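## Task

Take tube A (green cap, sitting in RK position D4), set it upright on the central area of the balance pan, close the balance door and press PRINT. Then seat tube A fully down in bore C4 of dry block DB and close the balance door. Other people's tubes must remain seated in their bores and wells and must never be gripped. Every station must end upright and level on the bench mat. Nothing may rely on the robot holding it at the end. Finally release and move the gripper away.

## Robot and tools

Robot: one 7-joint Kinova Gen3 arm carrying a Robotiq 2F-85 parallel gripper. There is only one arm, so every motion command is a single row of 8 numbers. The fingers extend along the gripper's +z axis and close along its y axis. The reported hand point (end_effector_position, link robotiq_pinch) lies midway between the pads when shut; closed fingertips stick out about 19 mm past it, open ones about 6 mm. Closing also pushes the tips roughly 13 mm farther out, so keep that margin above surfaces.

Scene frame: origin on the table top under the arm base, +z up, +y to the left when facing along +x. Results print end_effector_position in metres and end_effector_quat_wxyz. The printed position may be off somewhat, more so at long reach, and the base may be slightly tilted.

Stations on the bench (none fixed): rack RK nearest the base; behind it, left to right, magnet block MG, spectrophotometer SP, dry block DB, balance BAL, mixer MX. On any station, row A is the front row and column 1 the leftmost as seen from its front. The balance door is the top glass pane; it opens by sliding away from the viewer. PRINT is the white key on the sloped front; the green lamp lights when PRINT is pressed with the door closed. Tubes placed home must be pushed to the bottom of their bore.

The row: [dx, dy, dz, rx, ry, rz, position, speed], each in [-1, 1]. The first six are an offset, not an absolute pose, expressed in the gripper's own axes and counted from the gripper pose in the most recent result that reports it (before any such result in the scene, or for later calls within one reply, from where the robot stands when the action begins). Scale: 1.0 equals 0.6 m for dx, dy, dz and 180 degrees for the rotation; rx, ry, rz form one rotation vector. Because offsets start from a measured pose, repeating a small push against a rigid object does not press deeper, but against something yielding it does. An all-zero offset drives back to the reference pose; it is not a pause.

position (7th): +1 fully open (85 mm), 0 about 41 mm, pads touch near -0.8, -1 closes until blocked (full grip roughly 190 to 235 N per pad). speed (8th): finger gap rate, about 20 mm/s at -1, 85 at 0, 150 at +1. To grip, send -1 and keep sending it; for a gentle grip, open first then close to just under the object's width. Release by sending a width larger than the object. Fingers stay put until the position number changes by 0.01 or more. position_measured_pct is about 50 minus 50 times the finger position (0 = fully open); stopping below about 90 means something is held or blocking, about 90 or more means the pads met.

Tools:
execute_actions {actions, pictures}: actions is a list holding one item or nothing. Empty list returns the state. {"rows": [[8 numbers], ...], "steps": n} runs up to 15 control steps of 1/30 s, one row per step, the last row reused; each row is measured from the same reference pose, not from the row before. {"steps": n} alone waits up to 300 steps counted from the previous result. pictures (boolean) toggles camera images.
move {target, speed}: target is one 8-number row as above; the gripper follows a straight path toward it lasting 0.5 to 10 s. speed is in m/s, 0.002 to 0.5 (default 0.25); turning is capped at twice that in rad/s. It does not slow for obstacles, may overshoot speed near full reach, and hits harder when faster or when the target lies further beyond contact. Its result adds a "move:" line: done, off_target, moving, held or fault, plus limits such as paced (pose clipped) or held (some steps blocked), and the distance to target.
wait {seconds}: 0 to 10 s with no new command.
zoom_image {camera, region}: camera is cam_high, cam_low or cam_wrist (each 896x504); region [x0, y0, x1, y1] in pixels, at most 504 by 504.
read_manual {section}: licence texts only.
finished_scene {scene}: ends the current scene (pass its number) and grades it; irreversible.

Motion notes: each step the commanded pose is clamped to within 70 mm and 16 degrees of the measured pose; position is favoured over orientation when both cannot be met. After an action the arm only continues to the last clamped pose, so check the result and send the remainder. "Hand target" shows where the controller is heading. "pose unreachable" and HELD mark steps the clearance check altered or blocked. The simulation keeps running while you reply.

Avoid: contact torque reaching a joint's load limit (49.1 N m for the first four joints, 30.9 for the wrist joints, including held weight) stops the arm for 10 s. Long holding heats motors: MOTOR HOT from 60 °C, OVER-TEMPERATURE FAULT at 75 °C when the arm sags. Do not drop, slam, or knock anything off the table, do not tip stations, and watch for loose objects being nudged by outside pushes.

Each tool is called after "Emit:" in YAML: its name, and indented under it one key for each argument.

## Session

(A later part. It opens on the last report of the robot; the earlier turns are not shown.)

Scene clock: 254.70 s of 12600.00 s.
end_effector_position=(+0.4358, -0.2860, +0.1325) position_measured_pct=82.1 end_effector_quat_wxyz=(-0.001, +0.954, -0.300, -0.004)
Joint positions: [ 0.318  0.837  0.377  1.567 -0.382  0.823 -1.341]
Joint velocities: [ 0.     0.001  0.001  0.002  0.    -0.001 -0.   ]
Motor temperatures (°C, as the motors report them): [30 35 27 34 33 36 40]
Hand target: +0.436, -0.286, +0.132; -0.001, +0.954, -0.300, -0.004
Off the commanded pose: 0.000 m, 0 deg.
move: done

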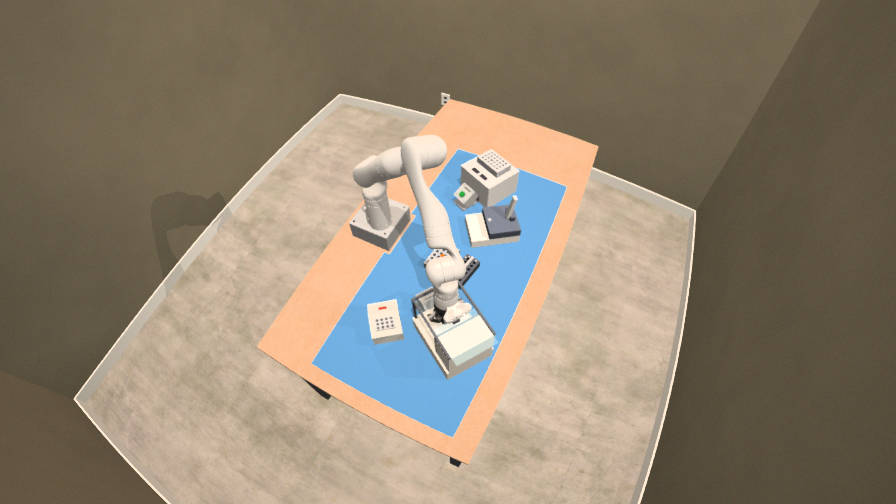

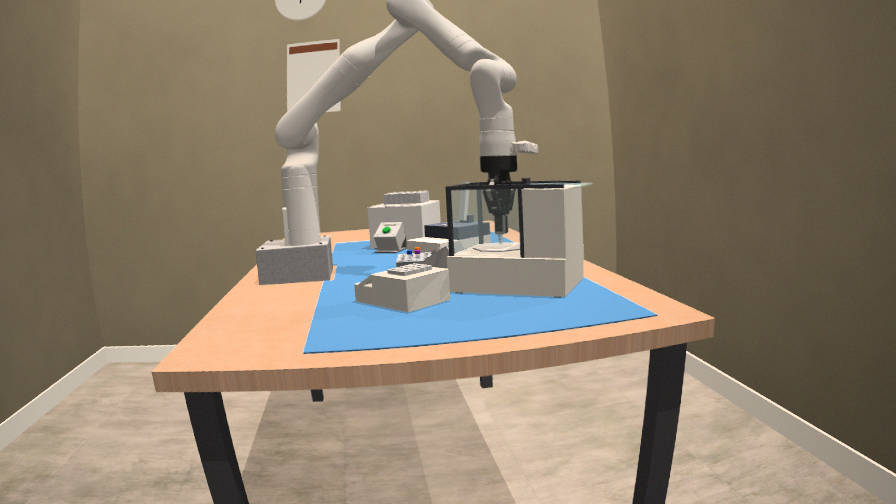

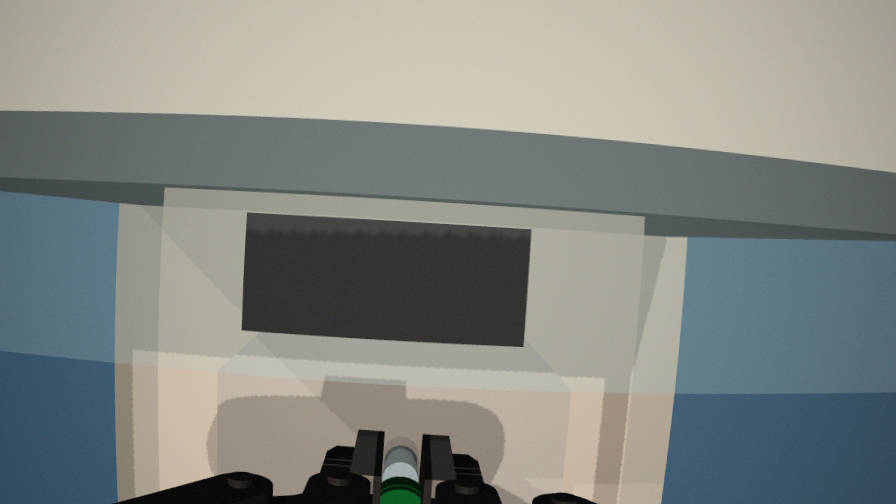

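Emit:
move:
  target: [0,0,0.006,0,0,0,-0.75,0]
  speed: 0.003

Emit:
zoom_image:
  camera: "cam_low"
  region: [460,200,540,260]

Scene clock: 263.80 s of 12600.00 s.
end_effector_position=(+0.4358, -0.2860, +0.1289) position_measured_pct=82.1 end_effector_quat_wxyz=(-0.001, +0.954, -0.300, -0.004)
Joint positions: [ 0.32   0.843  0.374  1.568 -0.384  0.815 -1.339]
Joint velocities: [ 0.     0.001 -0.002 -0.001 -0.     0.     0.001]
Motor temperatures (°C, as the motors report them): [30 35 27 34 33 36 40]
Hand target: +0.436, -0.286, +0.129; -0.001, +0.954, -0.300, -0.004
Off the commanded pose: 0.000 m, 0 deg.
move: done

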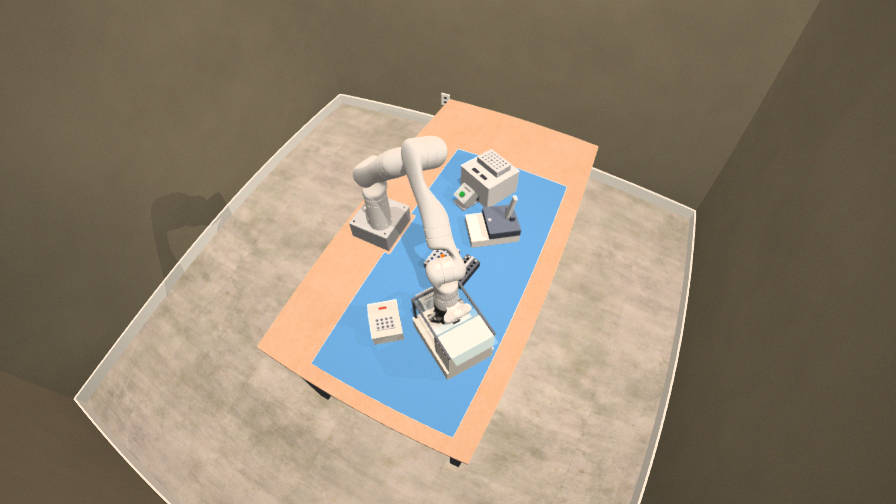

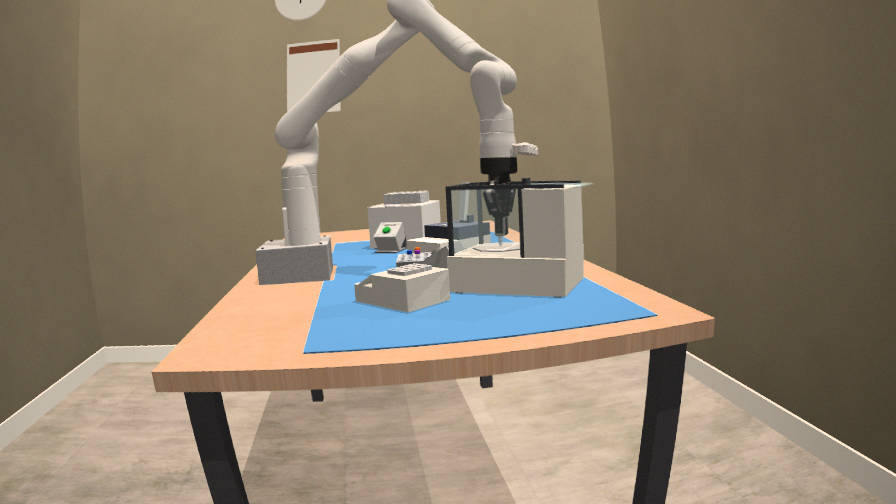

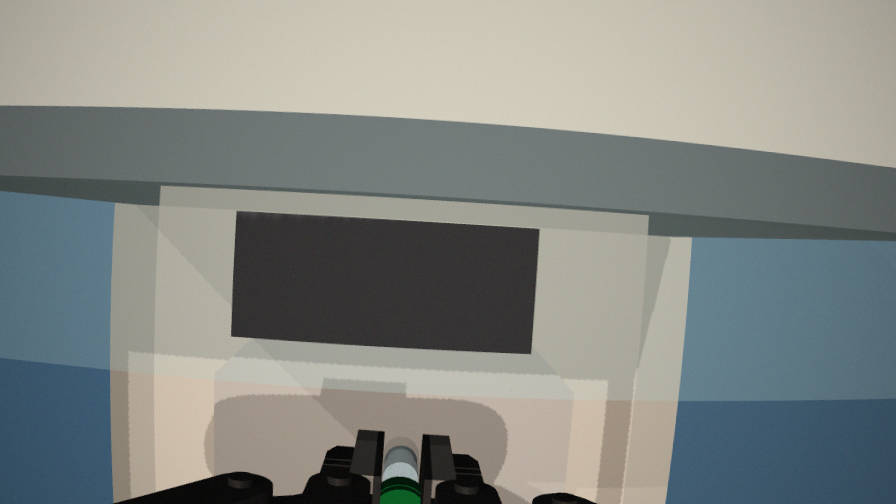

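Region (460, 200, 540, 260) of cam_low's 896x504 image, scaled by 6.300, with more detail than that image has; it fills the top 378 rows of this view, and the rest is white.

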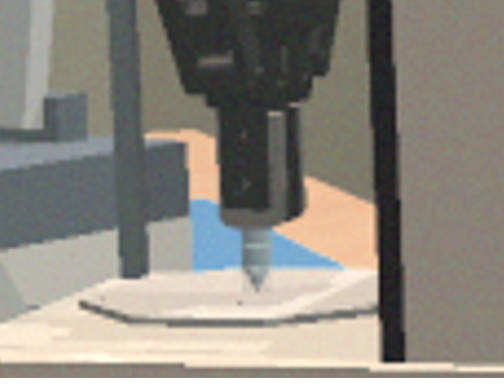

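Emit:
move:
  target: [0,0,0.005,0,0,0,-0.75,0]
  speed: 0.003

Emit:
zoom_image:
  camera: "cam_low"
  region: [460,200,540,260]

Scene clock: 270.30 s of 12600.00 s.
end_effector_position=(+0.4360, -0.2862, +0.1274) position_measured_pct=82.1 end_effector_quat_wxyz=(-0.001, +0.954, -0.300, -0.003)
Joint positions: [ 0.321  0.845  0.373  1.57  -0.386  0.81  -1.337]
Joint velocities: [ 0.    -0.    -0.003 -0.001 -0.001  0.     0.   ]
Motor temperatures (°C, as the motors report them): [30 35 27 34 33 36 40]
Hand target: +0.436, -0.286, +0.126; -0.001, +0.954, -0.300, -0.004
Off the commanded pose: 0.002 m, 0 deg.
move: done

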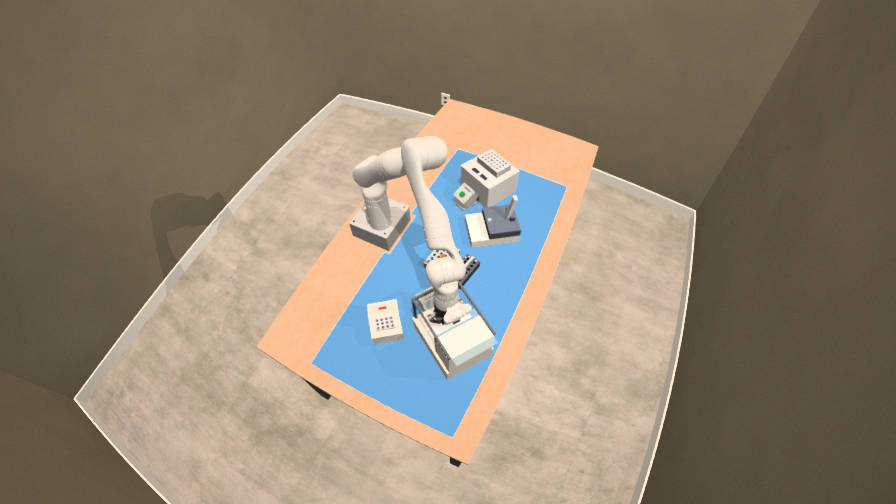

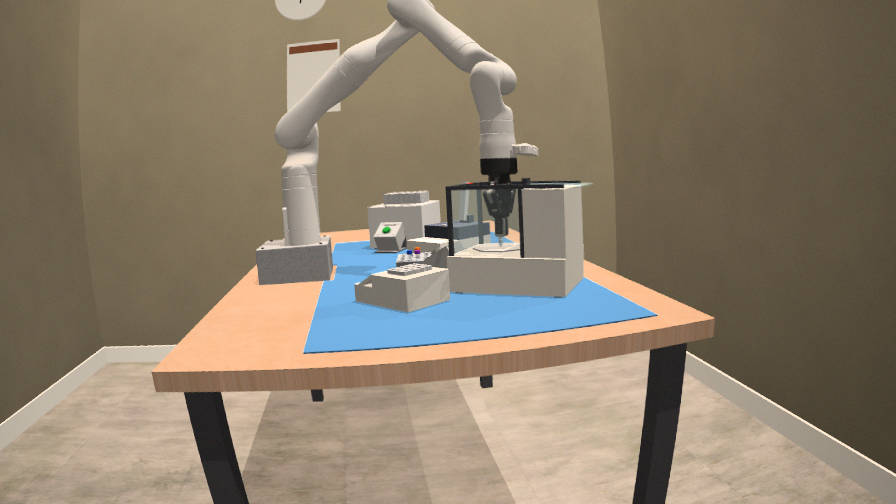

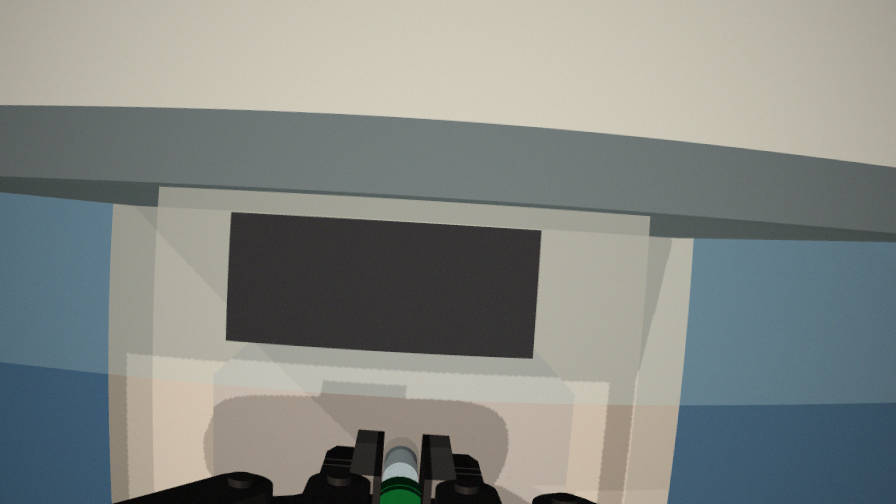

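Region (460, 200, 540, 260) of cam_low's 896x504 image, scaled by 6.300, with more detail than that image has; it fills the top 378 rows of this view, and the rest is white.

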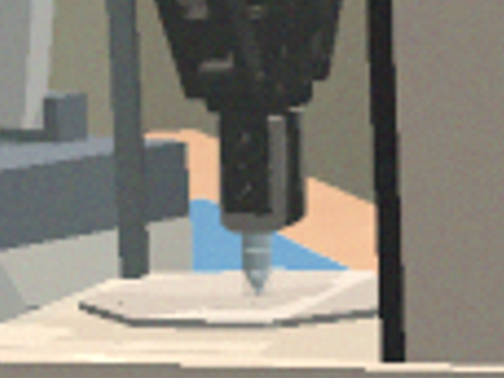

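Emit:
move:
  target: [0,0,-0.001,0,0,0,-0.3,-0.5]
  speed: 0.003

Emit:
move:
  target: [0,0,-0.1,0,0,0,-0.3,0]
  speed: 0.03

Emit:
zoom_image:
  camera: "cam_low"
  region: [430,150,600,270]

Scene clock: 278.77 s of 12600.00 s.
end_effector_position=(+0.4360, -0.2862, +0.1280) position_measured_pct=65.1 end_effector_quat_wxyz=(-0.001, +0.954, -0.300, -0.003)
Joint positions: [ 0.321  0.844  0.373  1.57  -0.385  0.812 -1.338]
Joint velocities: [-0.    -0.    -0.002  0.     0.001  0.001  0.   ]
Motor temperatures (°C, as the motors report them): [30 35 27 34 33 36 40]
Hand target: +0.436, -0.286, +0.128; -0.001, +0.954, -0.300, -0.003
Off the commanded pose: 0.000 m, 0 deg.
move: done

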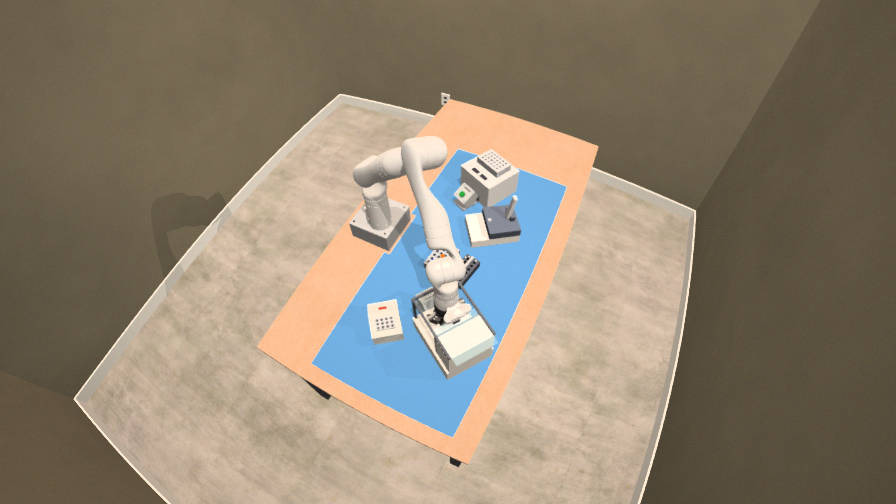

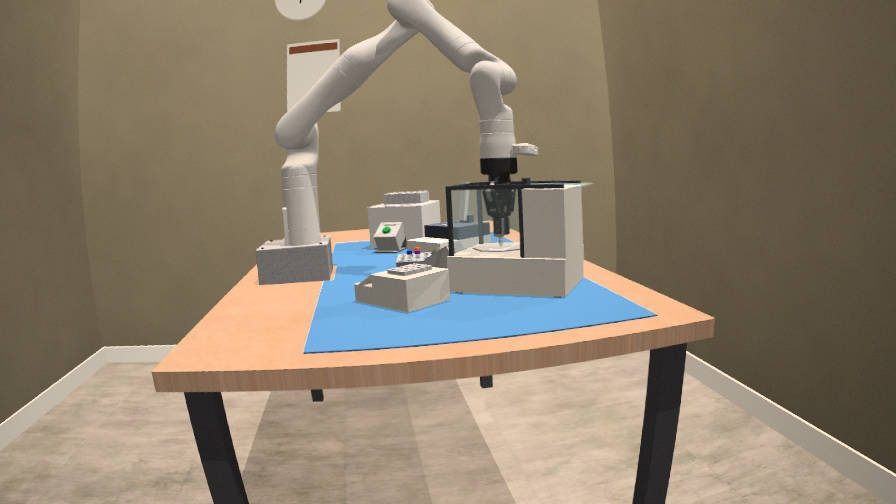

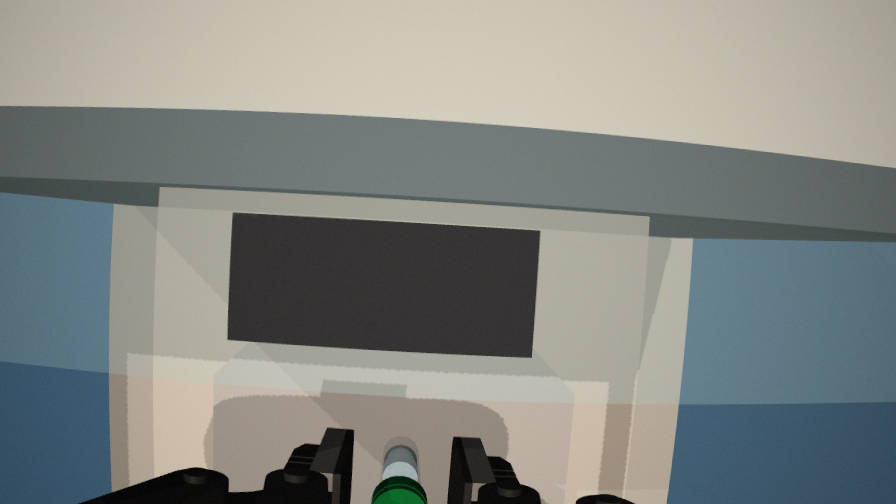

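Scene clock: 281.07 s of 12600.00 s.
end_effector_position=(+0.4362, -0.2864, +0.1878) position_measured_pct=65.1 end_effector_quat_wxyz=(-0.002, +0.954, -0.300, -0.003)
Joint positions: [ 0.299  0.752  0.413  1.526 -0.345  0.946 -1.369]
Joint velocities: [-0.001 -0.002  0.    -0.002  0.002  0.002  0.001]
Motor temperatures (°C, as the motors report them): [30 35 27 34 33 36 40]
Hand target: +0.436, -0.286, +0.188; -0.002, +0.954, -0.300, -0.003
Off the commanded pose: 0.000 m, 0 deg.
move: done

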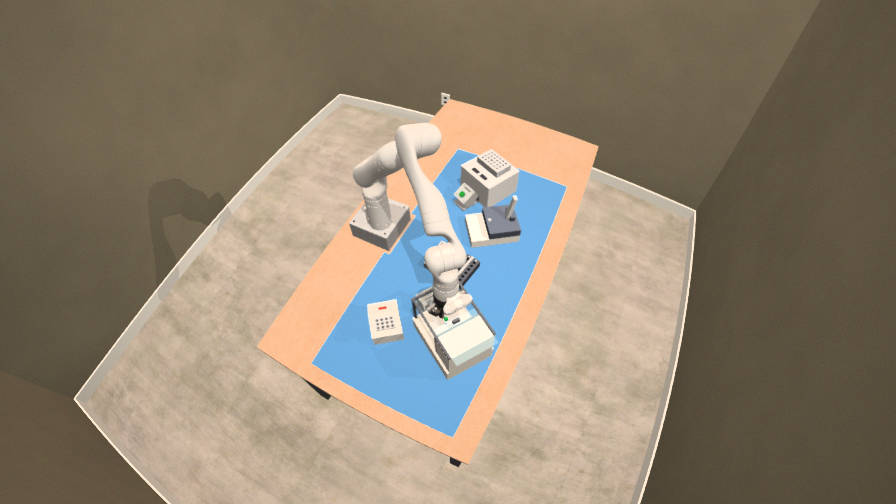

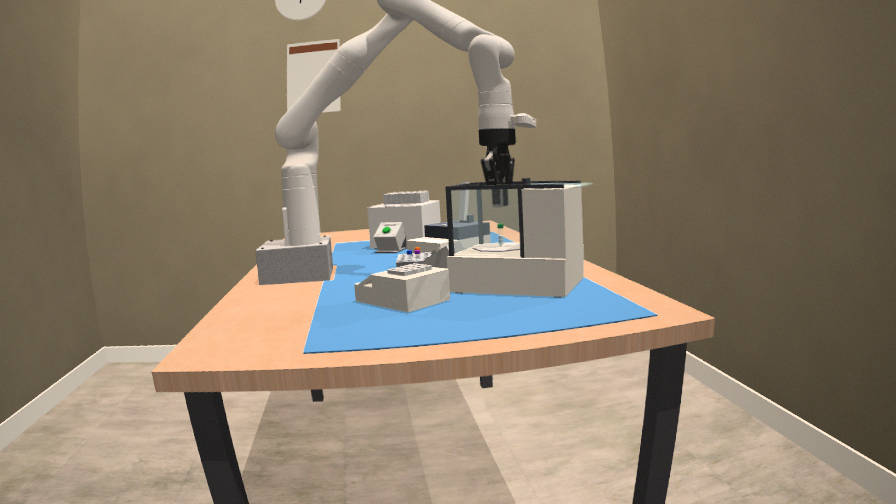

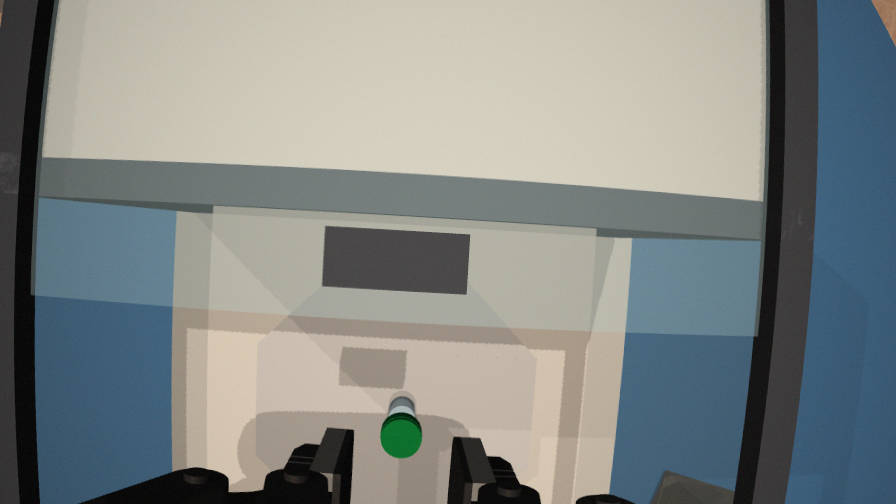

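Region (430, 150, 600, 270) of cam_low's 896x504 image, scaled by 2.965, with more detail than that image has; it fills the top 356 rows of this view, and the rest is white.

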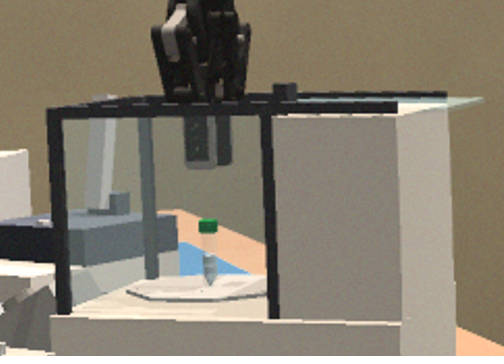

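Emit:
move:
  target: [0,0,-0.16,0,0,0,-0.8,0]
  speed: 0.08

Emit:
move:
  target: [0.142,-0.003,0,0,0,0,-0.8,0]
  speed: 0.08

Emit:
move:
  target: [0,0,0.07,0,0,0,-0.8,0]
  speed: 0.03

Scene clock: 290.57 s of 12600.00 s.
end_effector_position=(+0.4366, -0.2866, +0.2836) position_measured_pct=89.7 end_effector_quat_wxyz=(-0.002, +0.954, -0.300, -0.003)
Joint positions: [ 0.277  0.636  0.46   1.399 -0.289  1.183 -1.417]
Joint velocities: [-0.    -0.002 -0.    -0.001  0.001  0.003 -0.001]
Motor temperatures (°C, as the motors report them): [30 35 27 34 33 36 40]
Hand target: +0.437, -0.287, +0.284; -0.002, +0.954, -0.300, -0.003
Off the commanded pose: 0.000 m, 0 deg.
move: done

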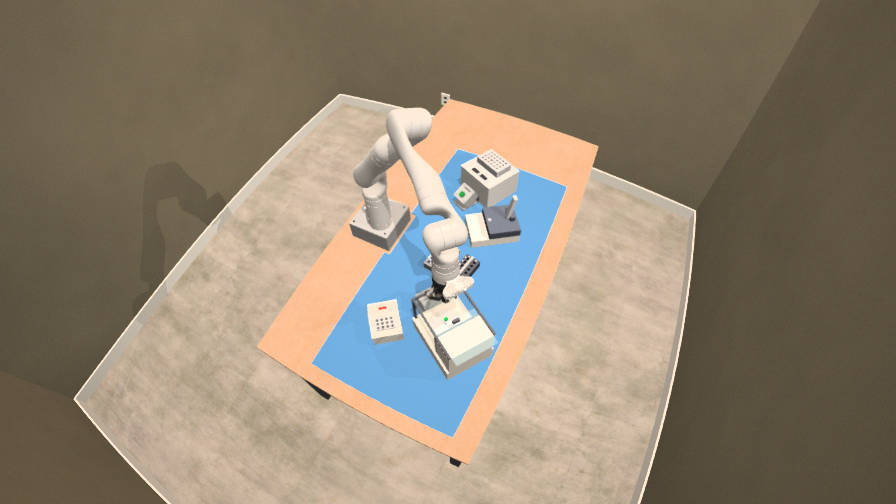

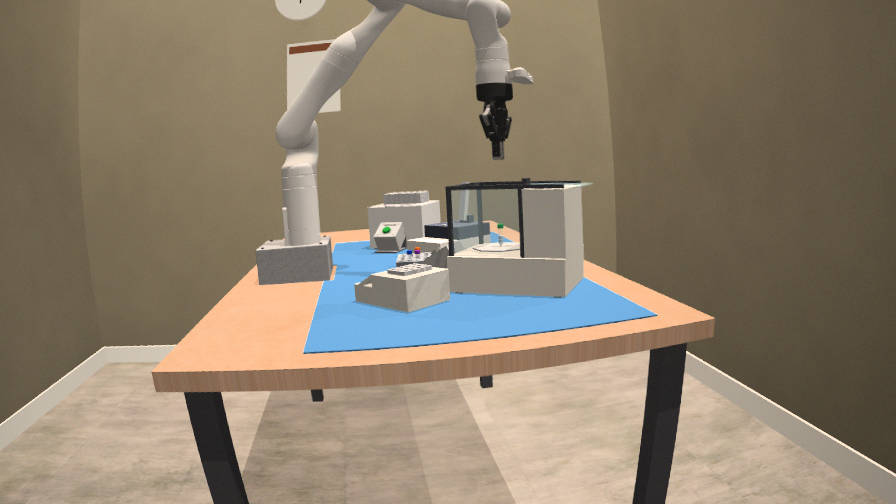

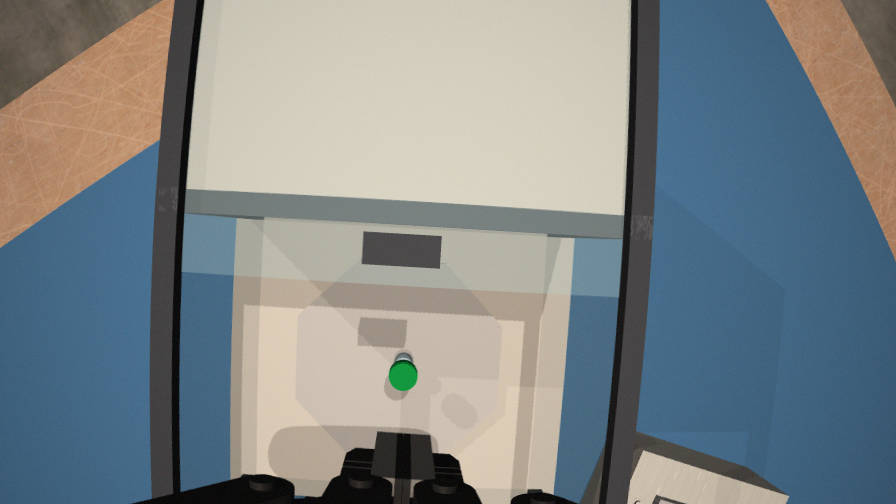

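Scene clock: 292.03 s of 12600.00 s.
end_effector_position=(+0.5078, -0.3335, +0.2837) position_measured_pct=89.7 end_effector_quat_wxyz=(-0.002, +0.954, -0.300, -0.003)
Joint positions: [ 0.362  0.839  0.442  1.002 -0.33   1.371 -1.448]
Joint velocities: [ 0.004  0.009 -0.001 -0.009 -0.001  0.005  0.   ]
Motor temperatures (°C, as the motors report them): [30 35 27 34 33 36 40]
Hand target: +0.508, -0.334, +0.283; -0.002, +0.954, -0.300, -0.003
Off the commanded pose: 0.001 m, 0 deg.
move: done

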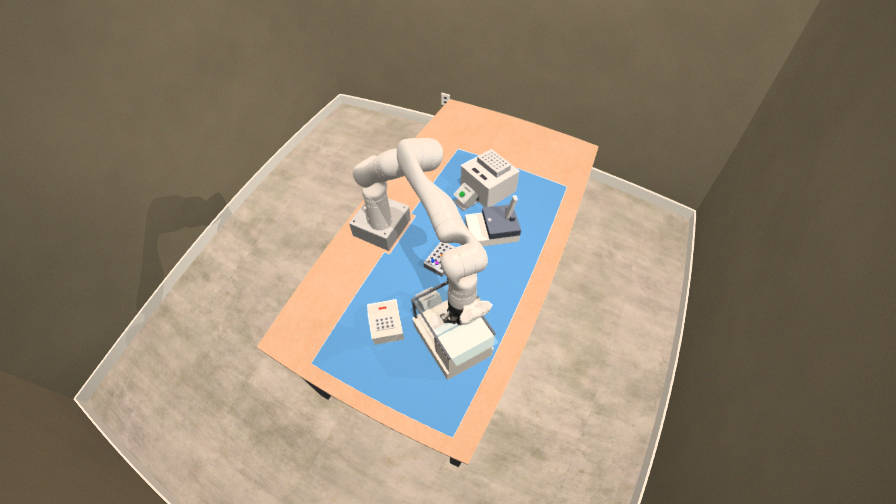

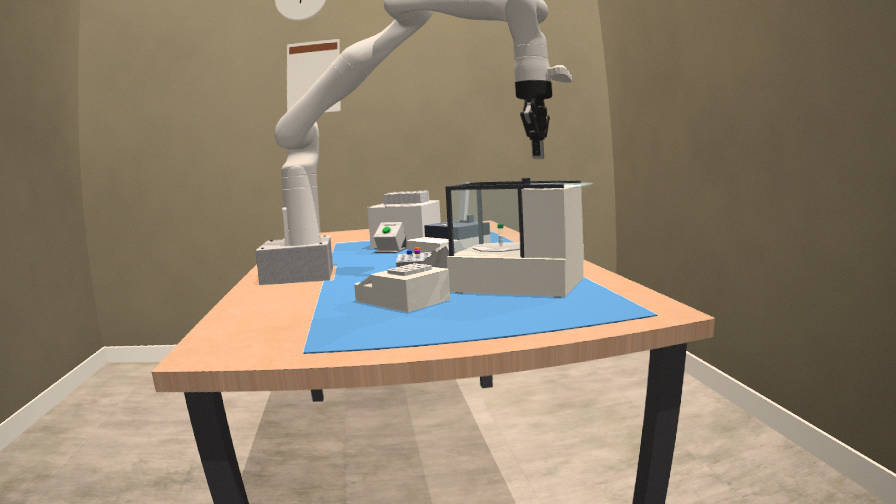

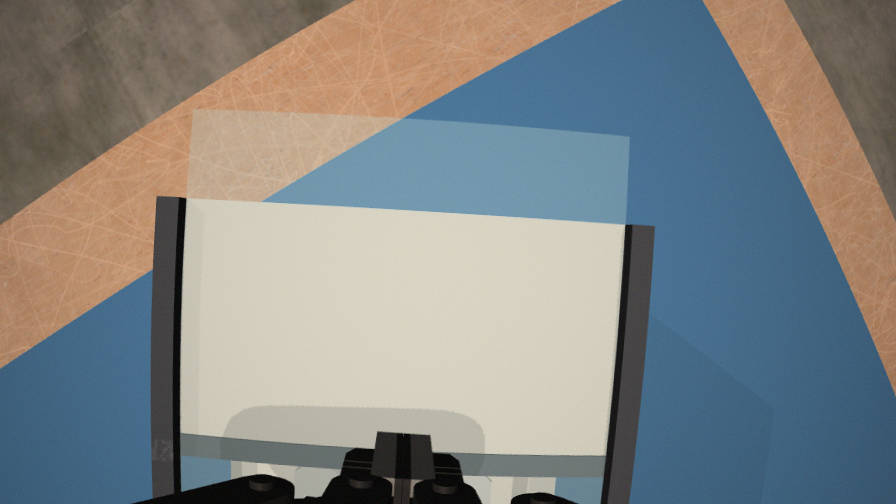

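Scene clock: 293.73 s of 12600.00 s.
end_effector_position=(+0.5077, -0.3334, +0.2418) position_measured_pct=89.7 end_effector_quat_wxyz=(-0.002, +0.954, -0.300, -0.003)
Joint positions: [ 0.358  0.872  0.431  1.077 -0.342  1.267 -1.433]
Joint velocities: [-0.     0.001  0.001  0.001 -0.001 -0.003 -0.   ]
Motor temperatures (°C, as the motors report them): [30 35 27 34 33 36 40]
Hand target: +0.508, -0.333, +0.242; -0.002, +0.954, -0.300, -0.003
Off the commanded pose: 0.000 m, 0 deg.
move: done

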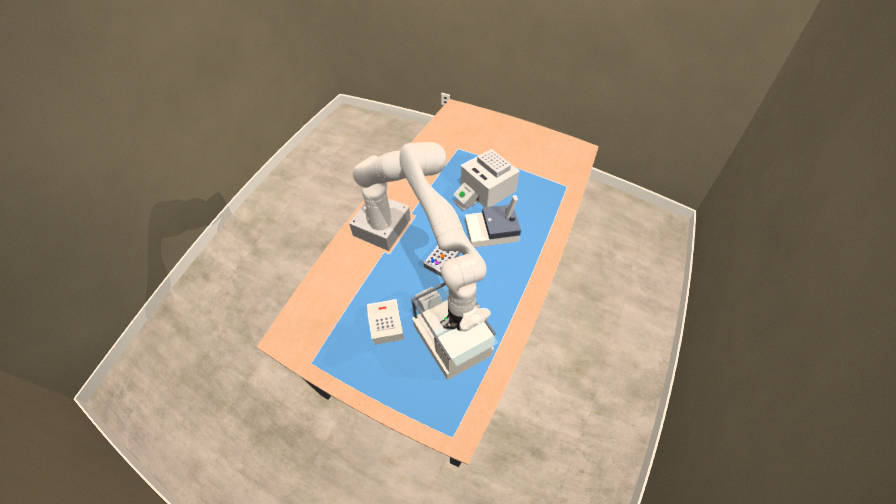

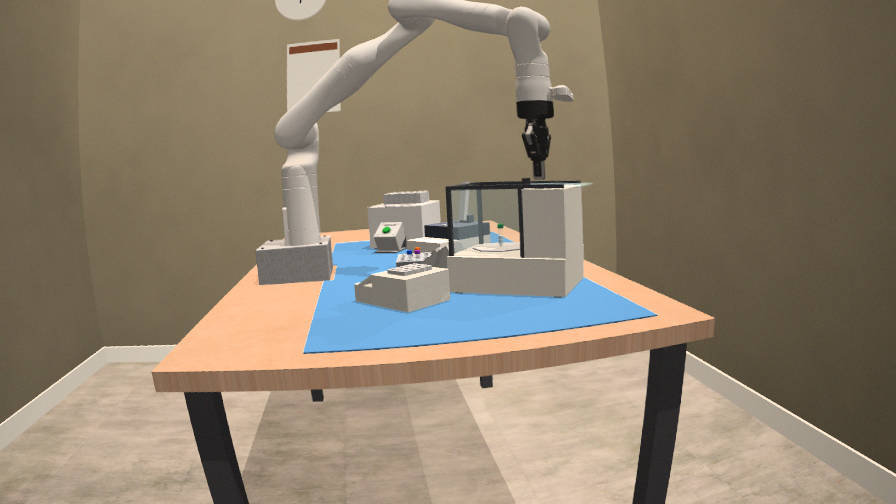

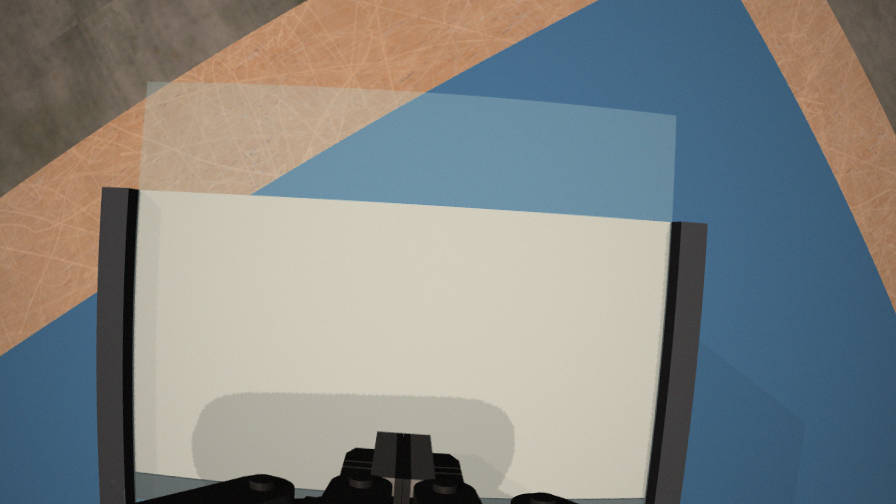

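Emit:
zoom_image:
  camera: "cam_low"
  region: [490,150,600,210]

Region (490, 150, 600, 210) of cam_low's 896x504 image, scaled by 4.582, with more detail than that image has; it fills the top 275 rows of this view, and the rest is white.

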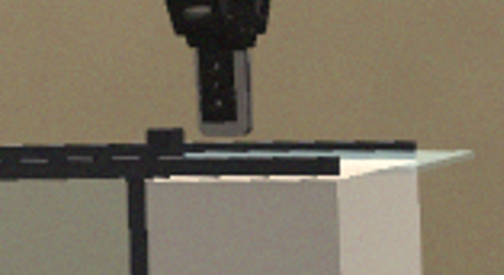

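Emit:
move:
  target: [0,0,0.006,0,0,0,-0.8,0]
  speed: 0.01

Emit:
move:
  target: [-0.21,0,0,0,0,0,-0.8,0]
  speed: 0.035

Scene clock: 300.67 s of 12600.00 s.
end_effector_position=(+0.5077, -0.3334, +0.2382) position_measured_pct=89.7 end_effector_quat_wxyz=(-0.002, +0.954, -0.300, -0.003)
Joint positions: [ 0.358  0.875  0.43   1.082 -0.343  1.259 -1.431]
Joint velocities: [-0.     0.001 -0.001  0.003  0.002 -0.001 -0.   ]
Motor temperatures (°C, as the motors report them): [30 35 27 34 33 36 40]
Hand target: +0.508, -0.333, +0.238; -0.002, +0.954, -0.300, -0.003
Off the commanded pose: 0.000 m, 0 deg.
move: done

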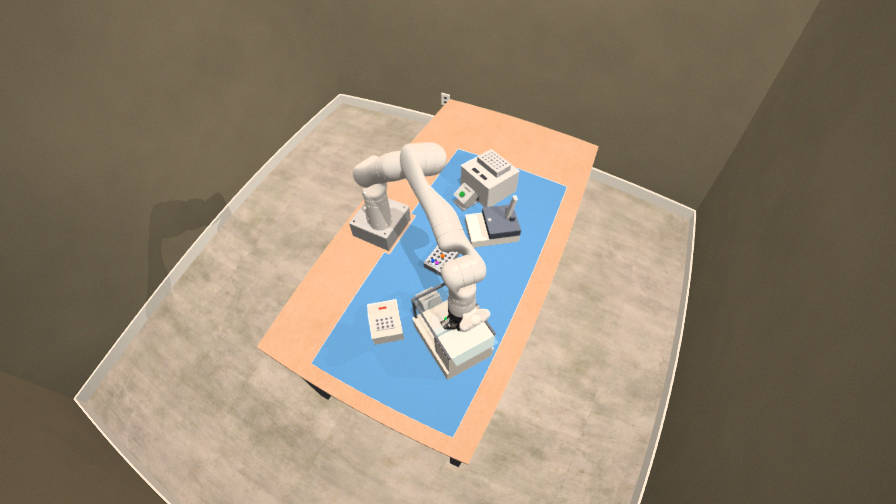

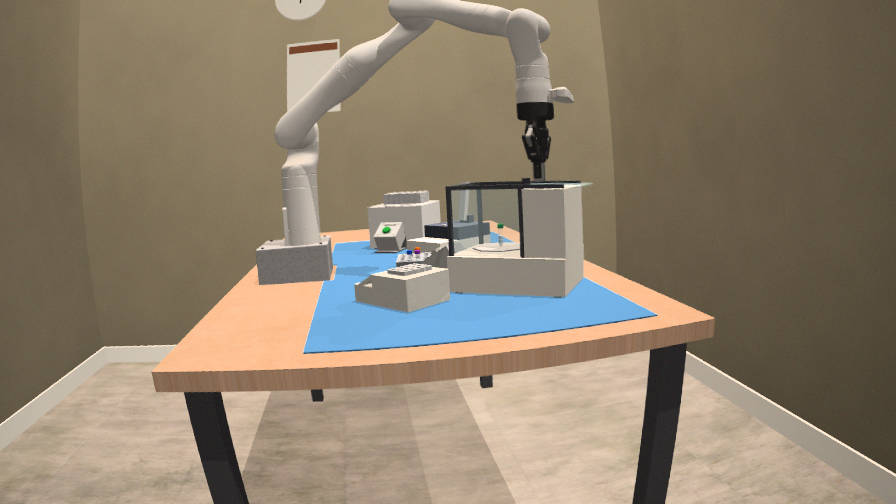

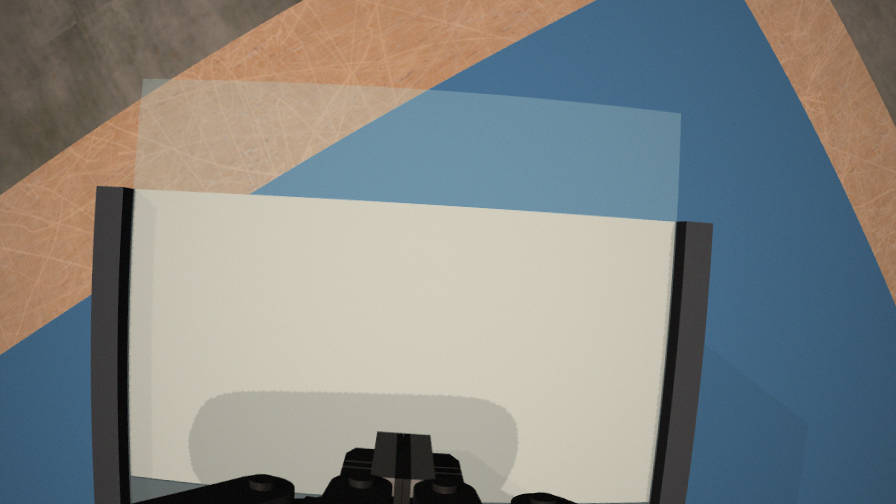

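Scene clock: 304.57 s of 12600.00 s.
end_effector_position=(+0.4043, -0.2621, +0.2387) position_measured_pct=89.7 end_effector_quat_wxyz=(-0.001, +0.954, -0.300, -0.002)
Joint positions: [ 0.245  0.604  0.451  1.623 -0.3    0.992 -1.394]
Joint velocities: [-0.002 -0.004 -0.001  0.007  0.002 -0.002  0.001]
Motor temperatures (°C, as the motors report them): [30 35 27 34 33 36 40]
Hand target: +0.404, -0.262, +0.239; -0.002, +0.954, -0.300, -0.003
Off the commanded pose: 0.001 m, 0 deg.
move: done

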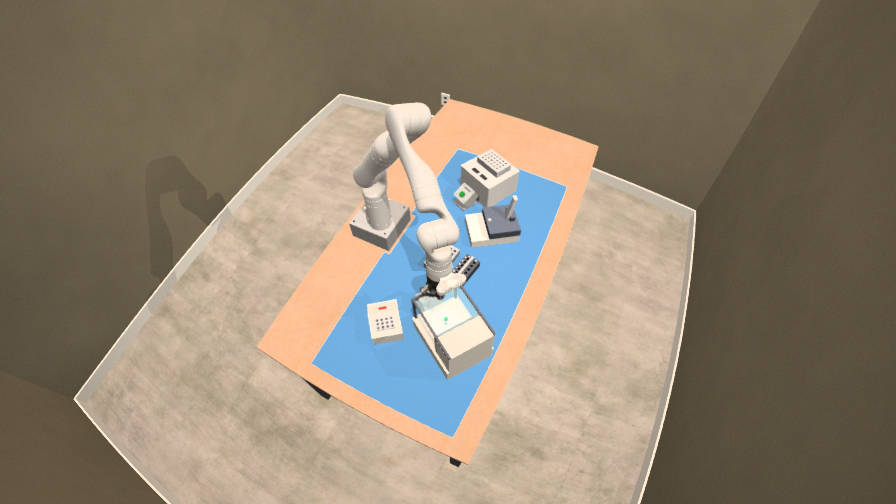

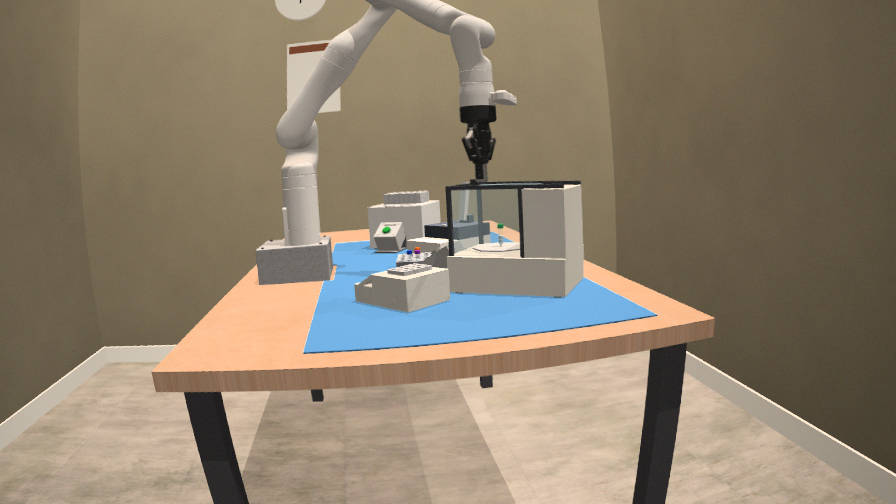

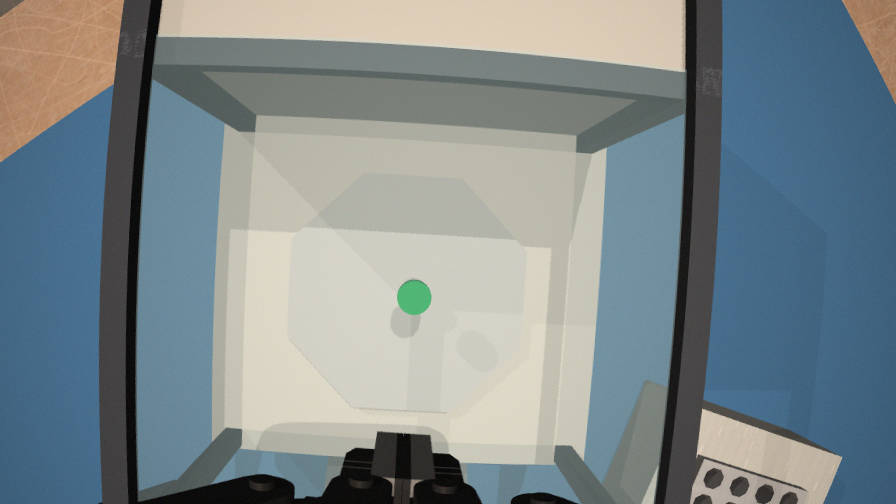

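Emit:
move:
  target: [-0.028,0,0,0,0,0,-0.8,0]
  speed: 0.008

Scene clock: 311.17 s of 12600.00 s.
end_effector_position=(+0.3955, -0.2560, +0.2405) position_measured_pct=89.7 end_effector_quat_wxyz=(+0.001, +0.954, -0.300, +0.005)
Joint positions: [ 0.231  0.571  0.454  1.677 -0.294  0.955 -1.394]
Joint velocities: [-0.001 -0.002 -0.001  0.002  0.002 -0.    -0.   ]
Motor temperatures (°C, as the motors report them): [30 35 27 34 33 36 40]
Hand target: +0.390, -0.253, +0.239; -0.001, +0.954, -0.300, -0.002
Off the commanded pose: 0.006 m, 1 deg.
move: off_target

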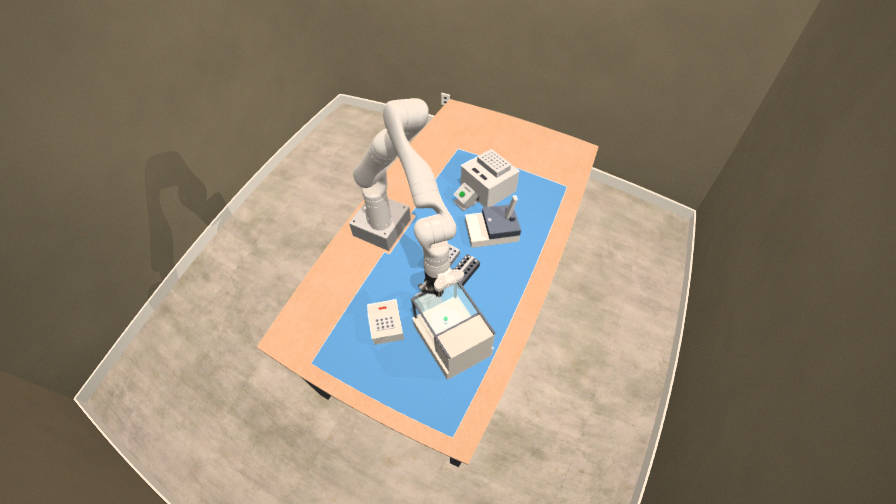

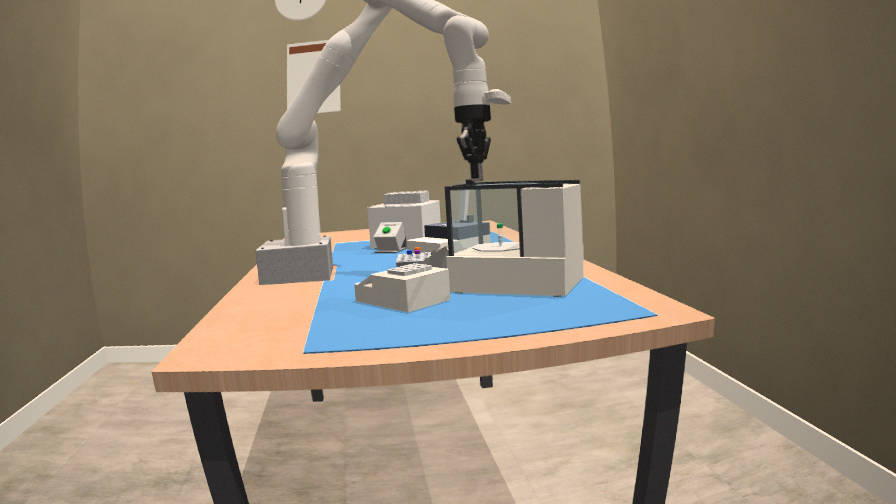

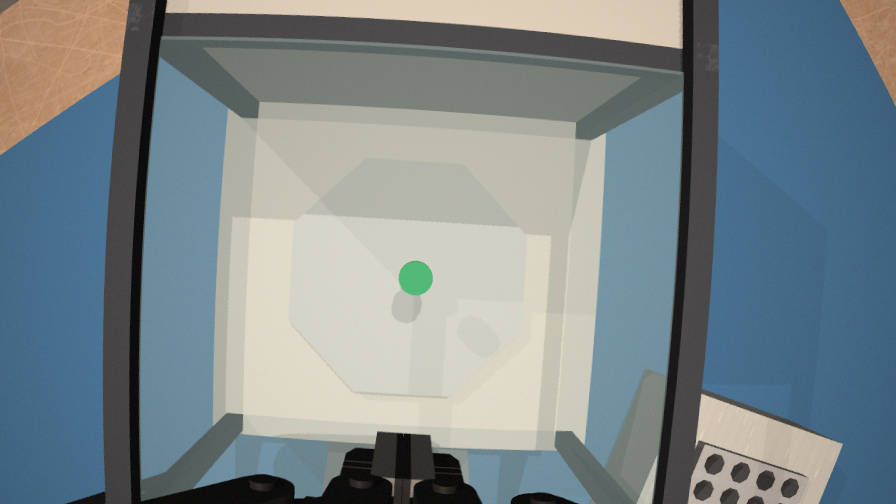

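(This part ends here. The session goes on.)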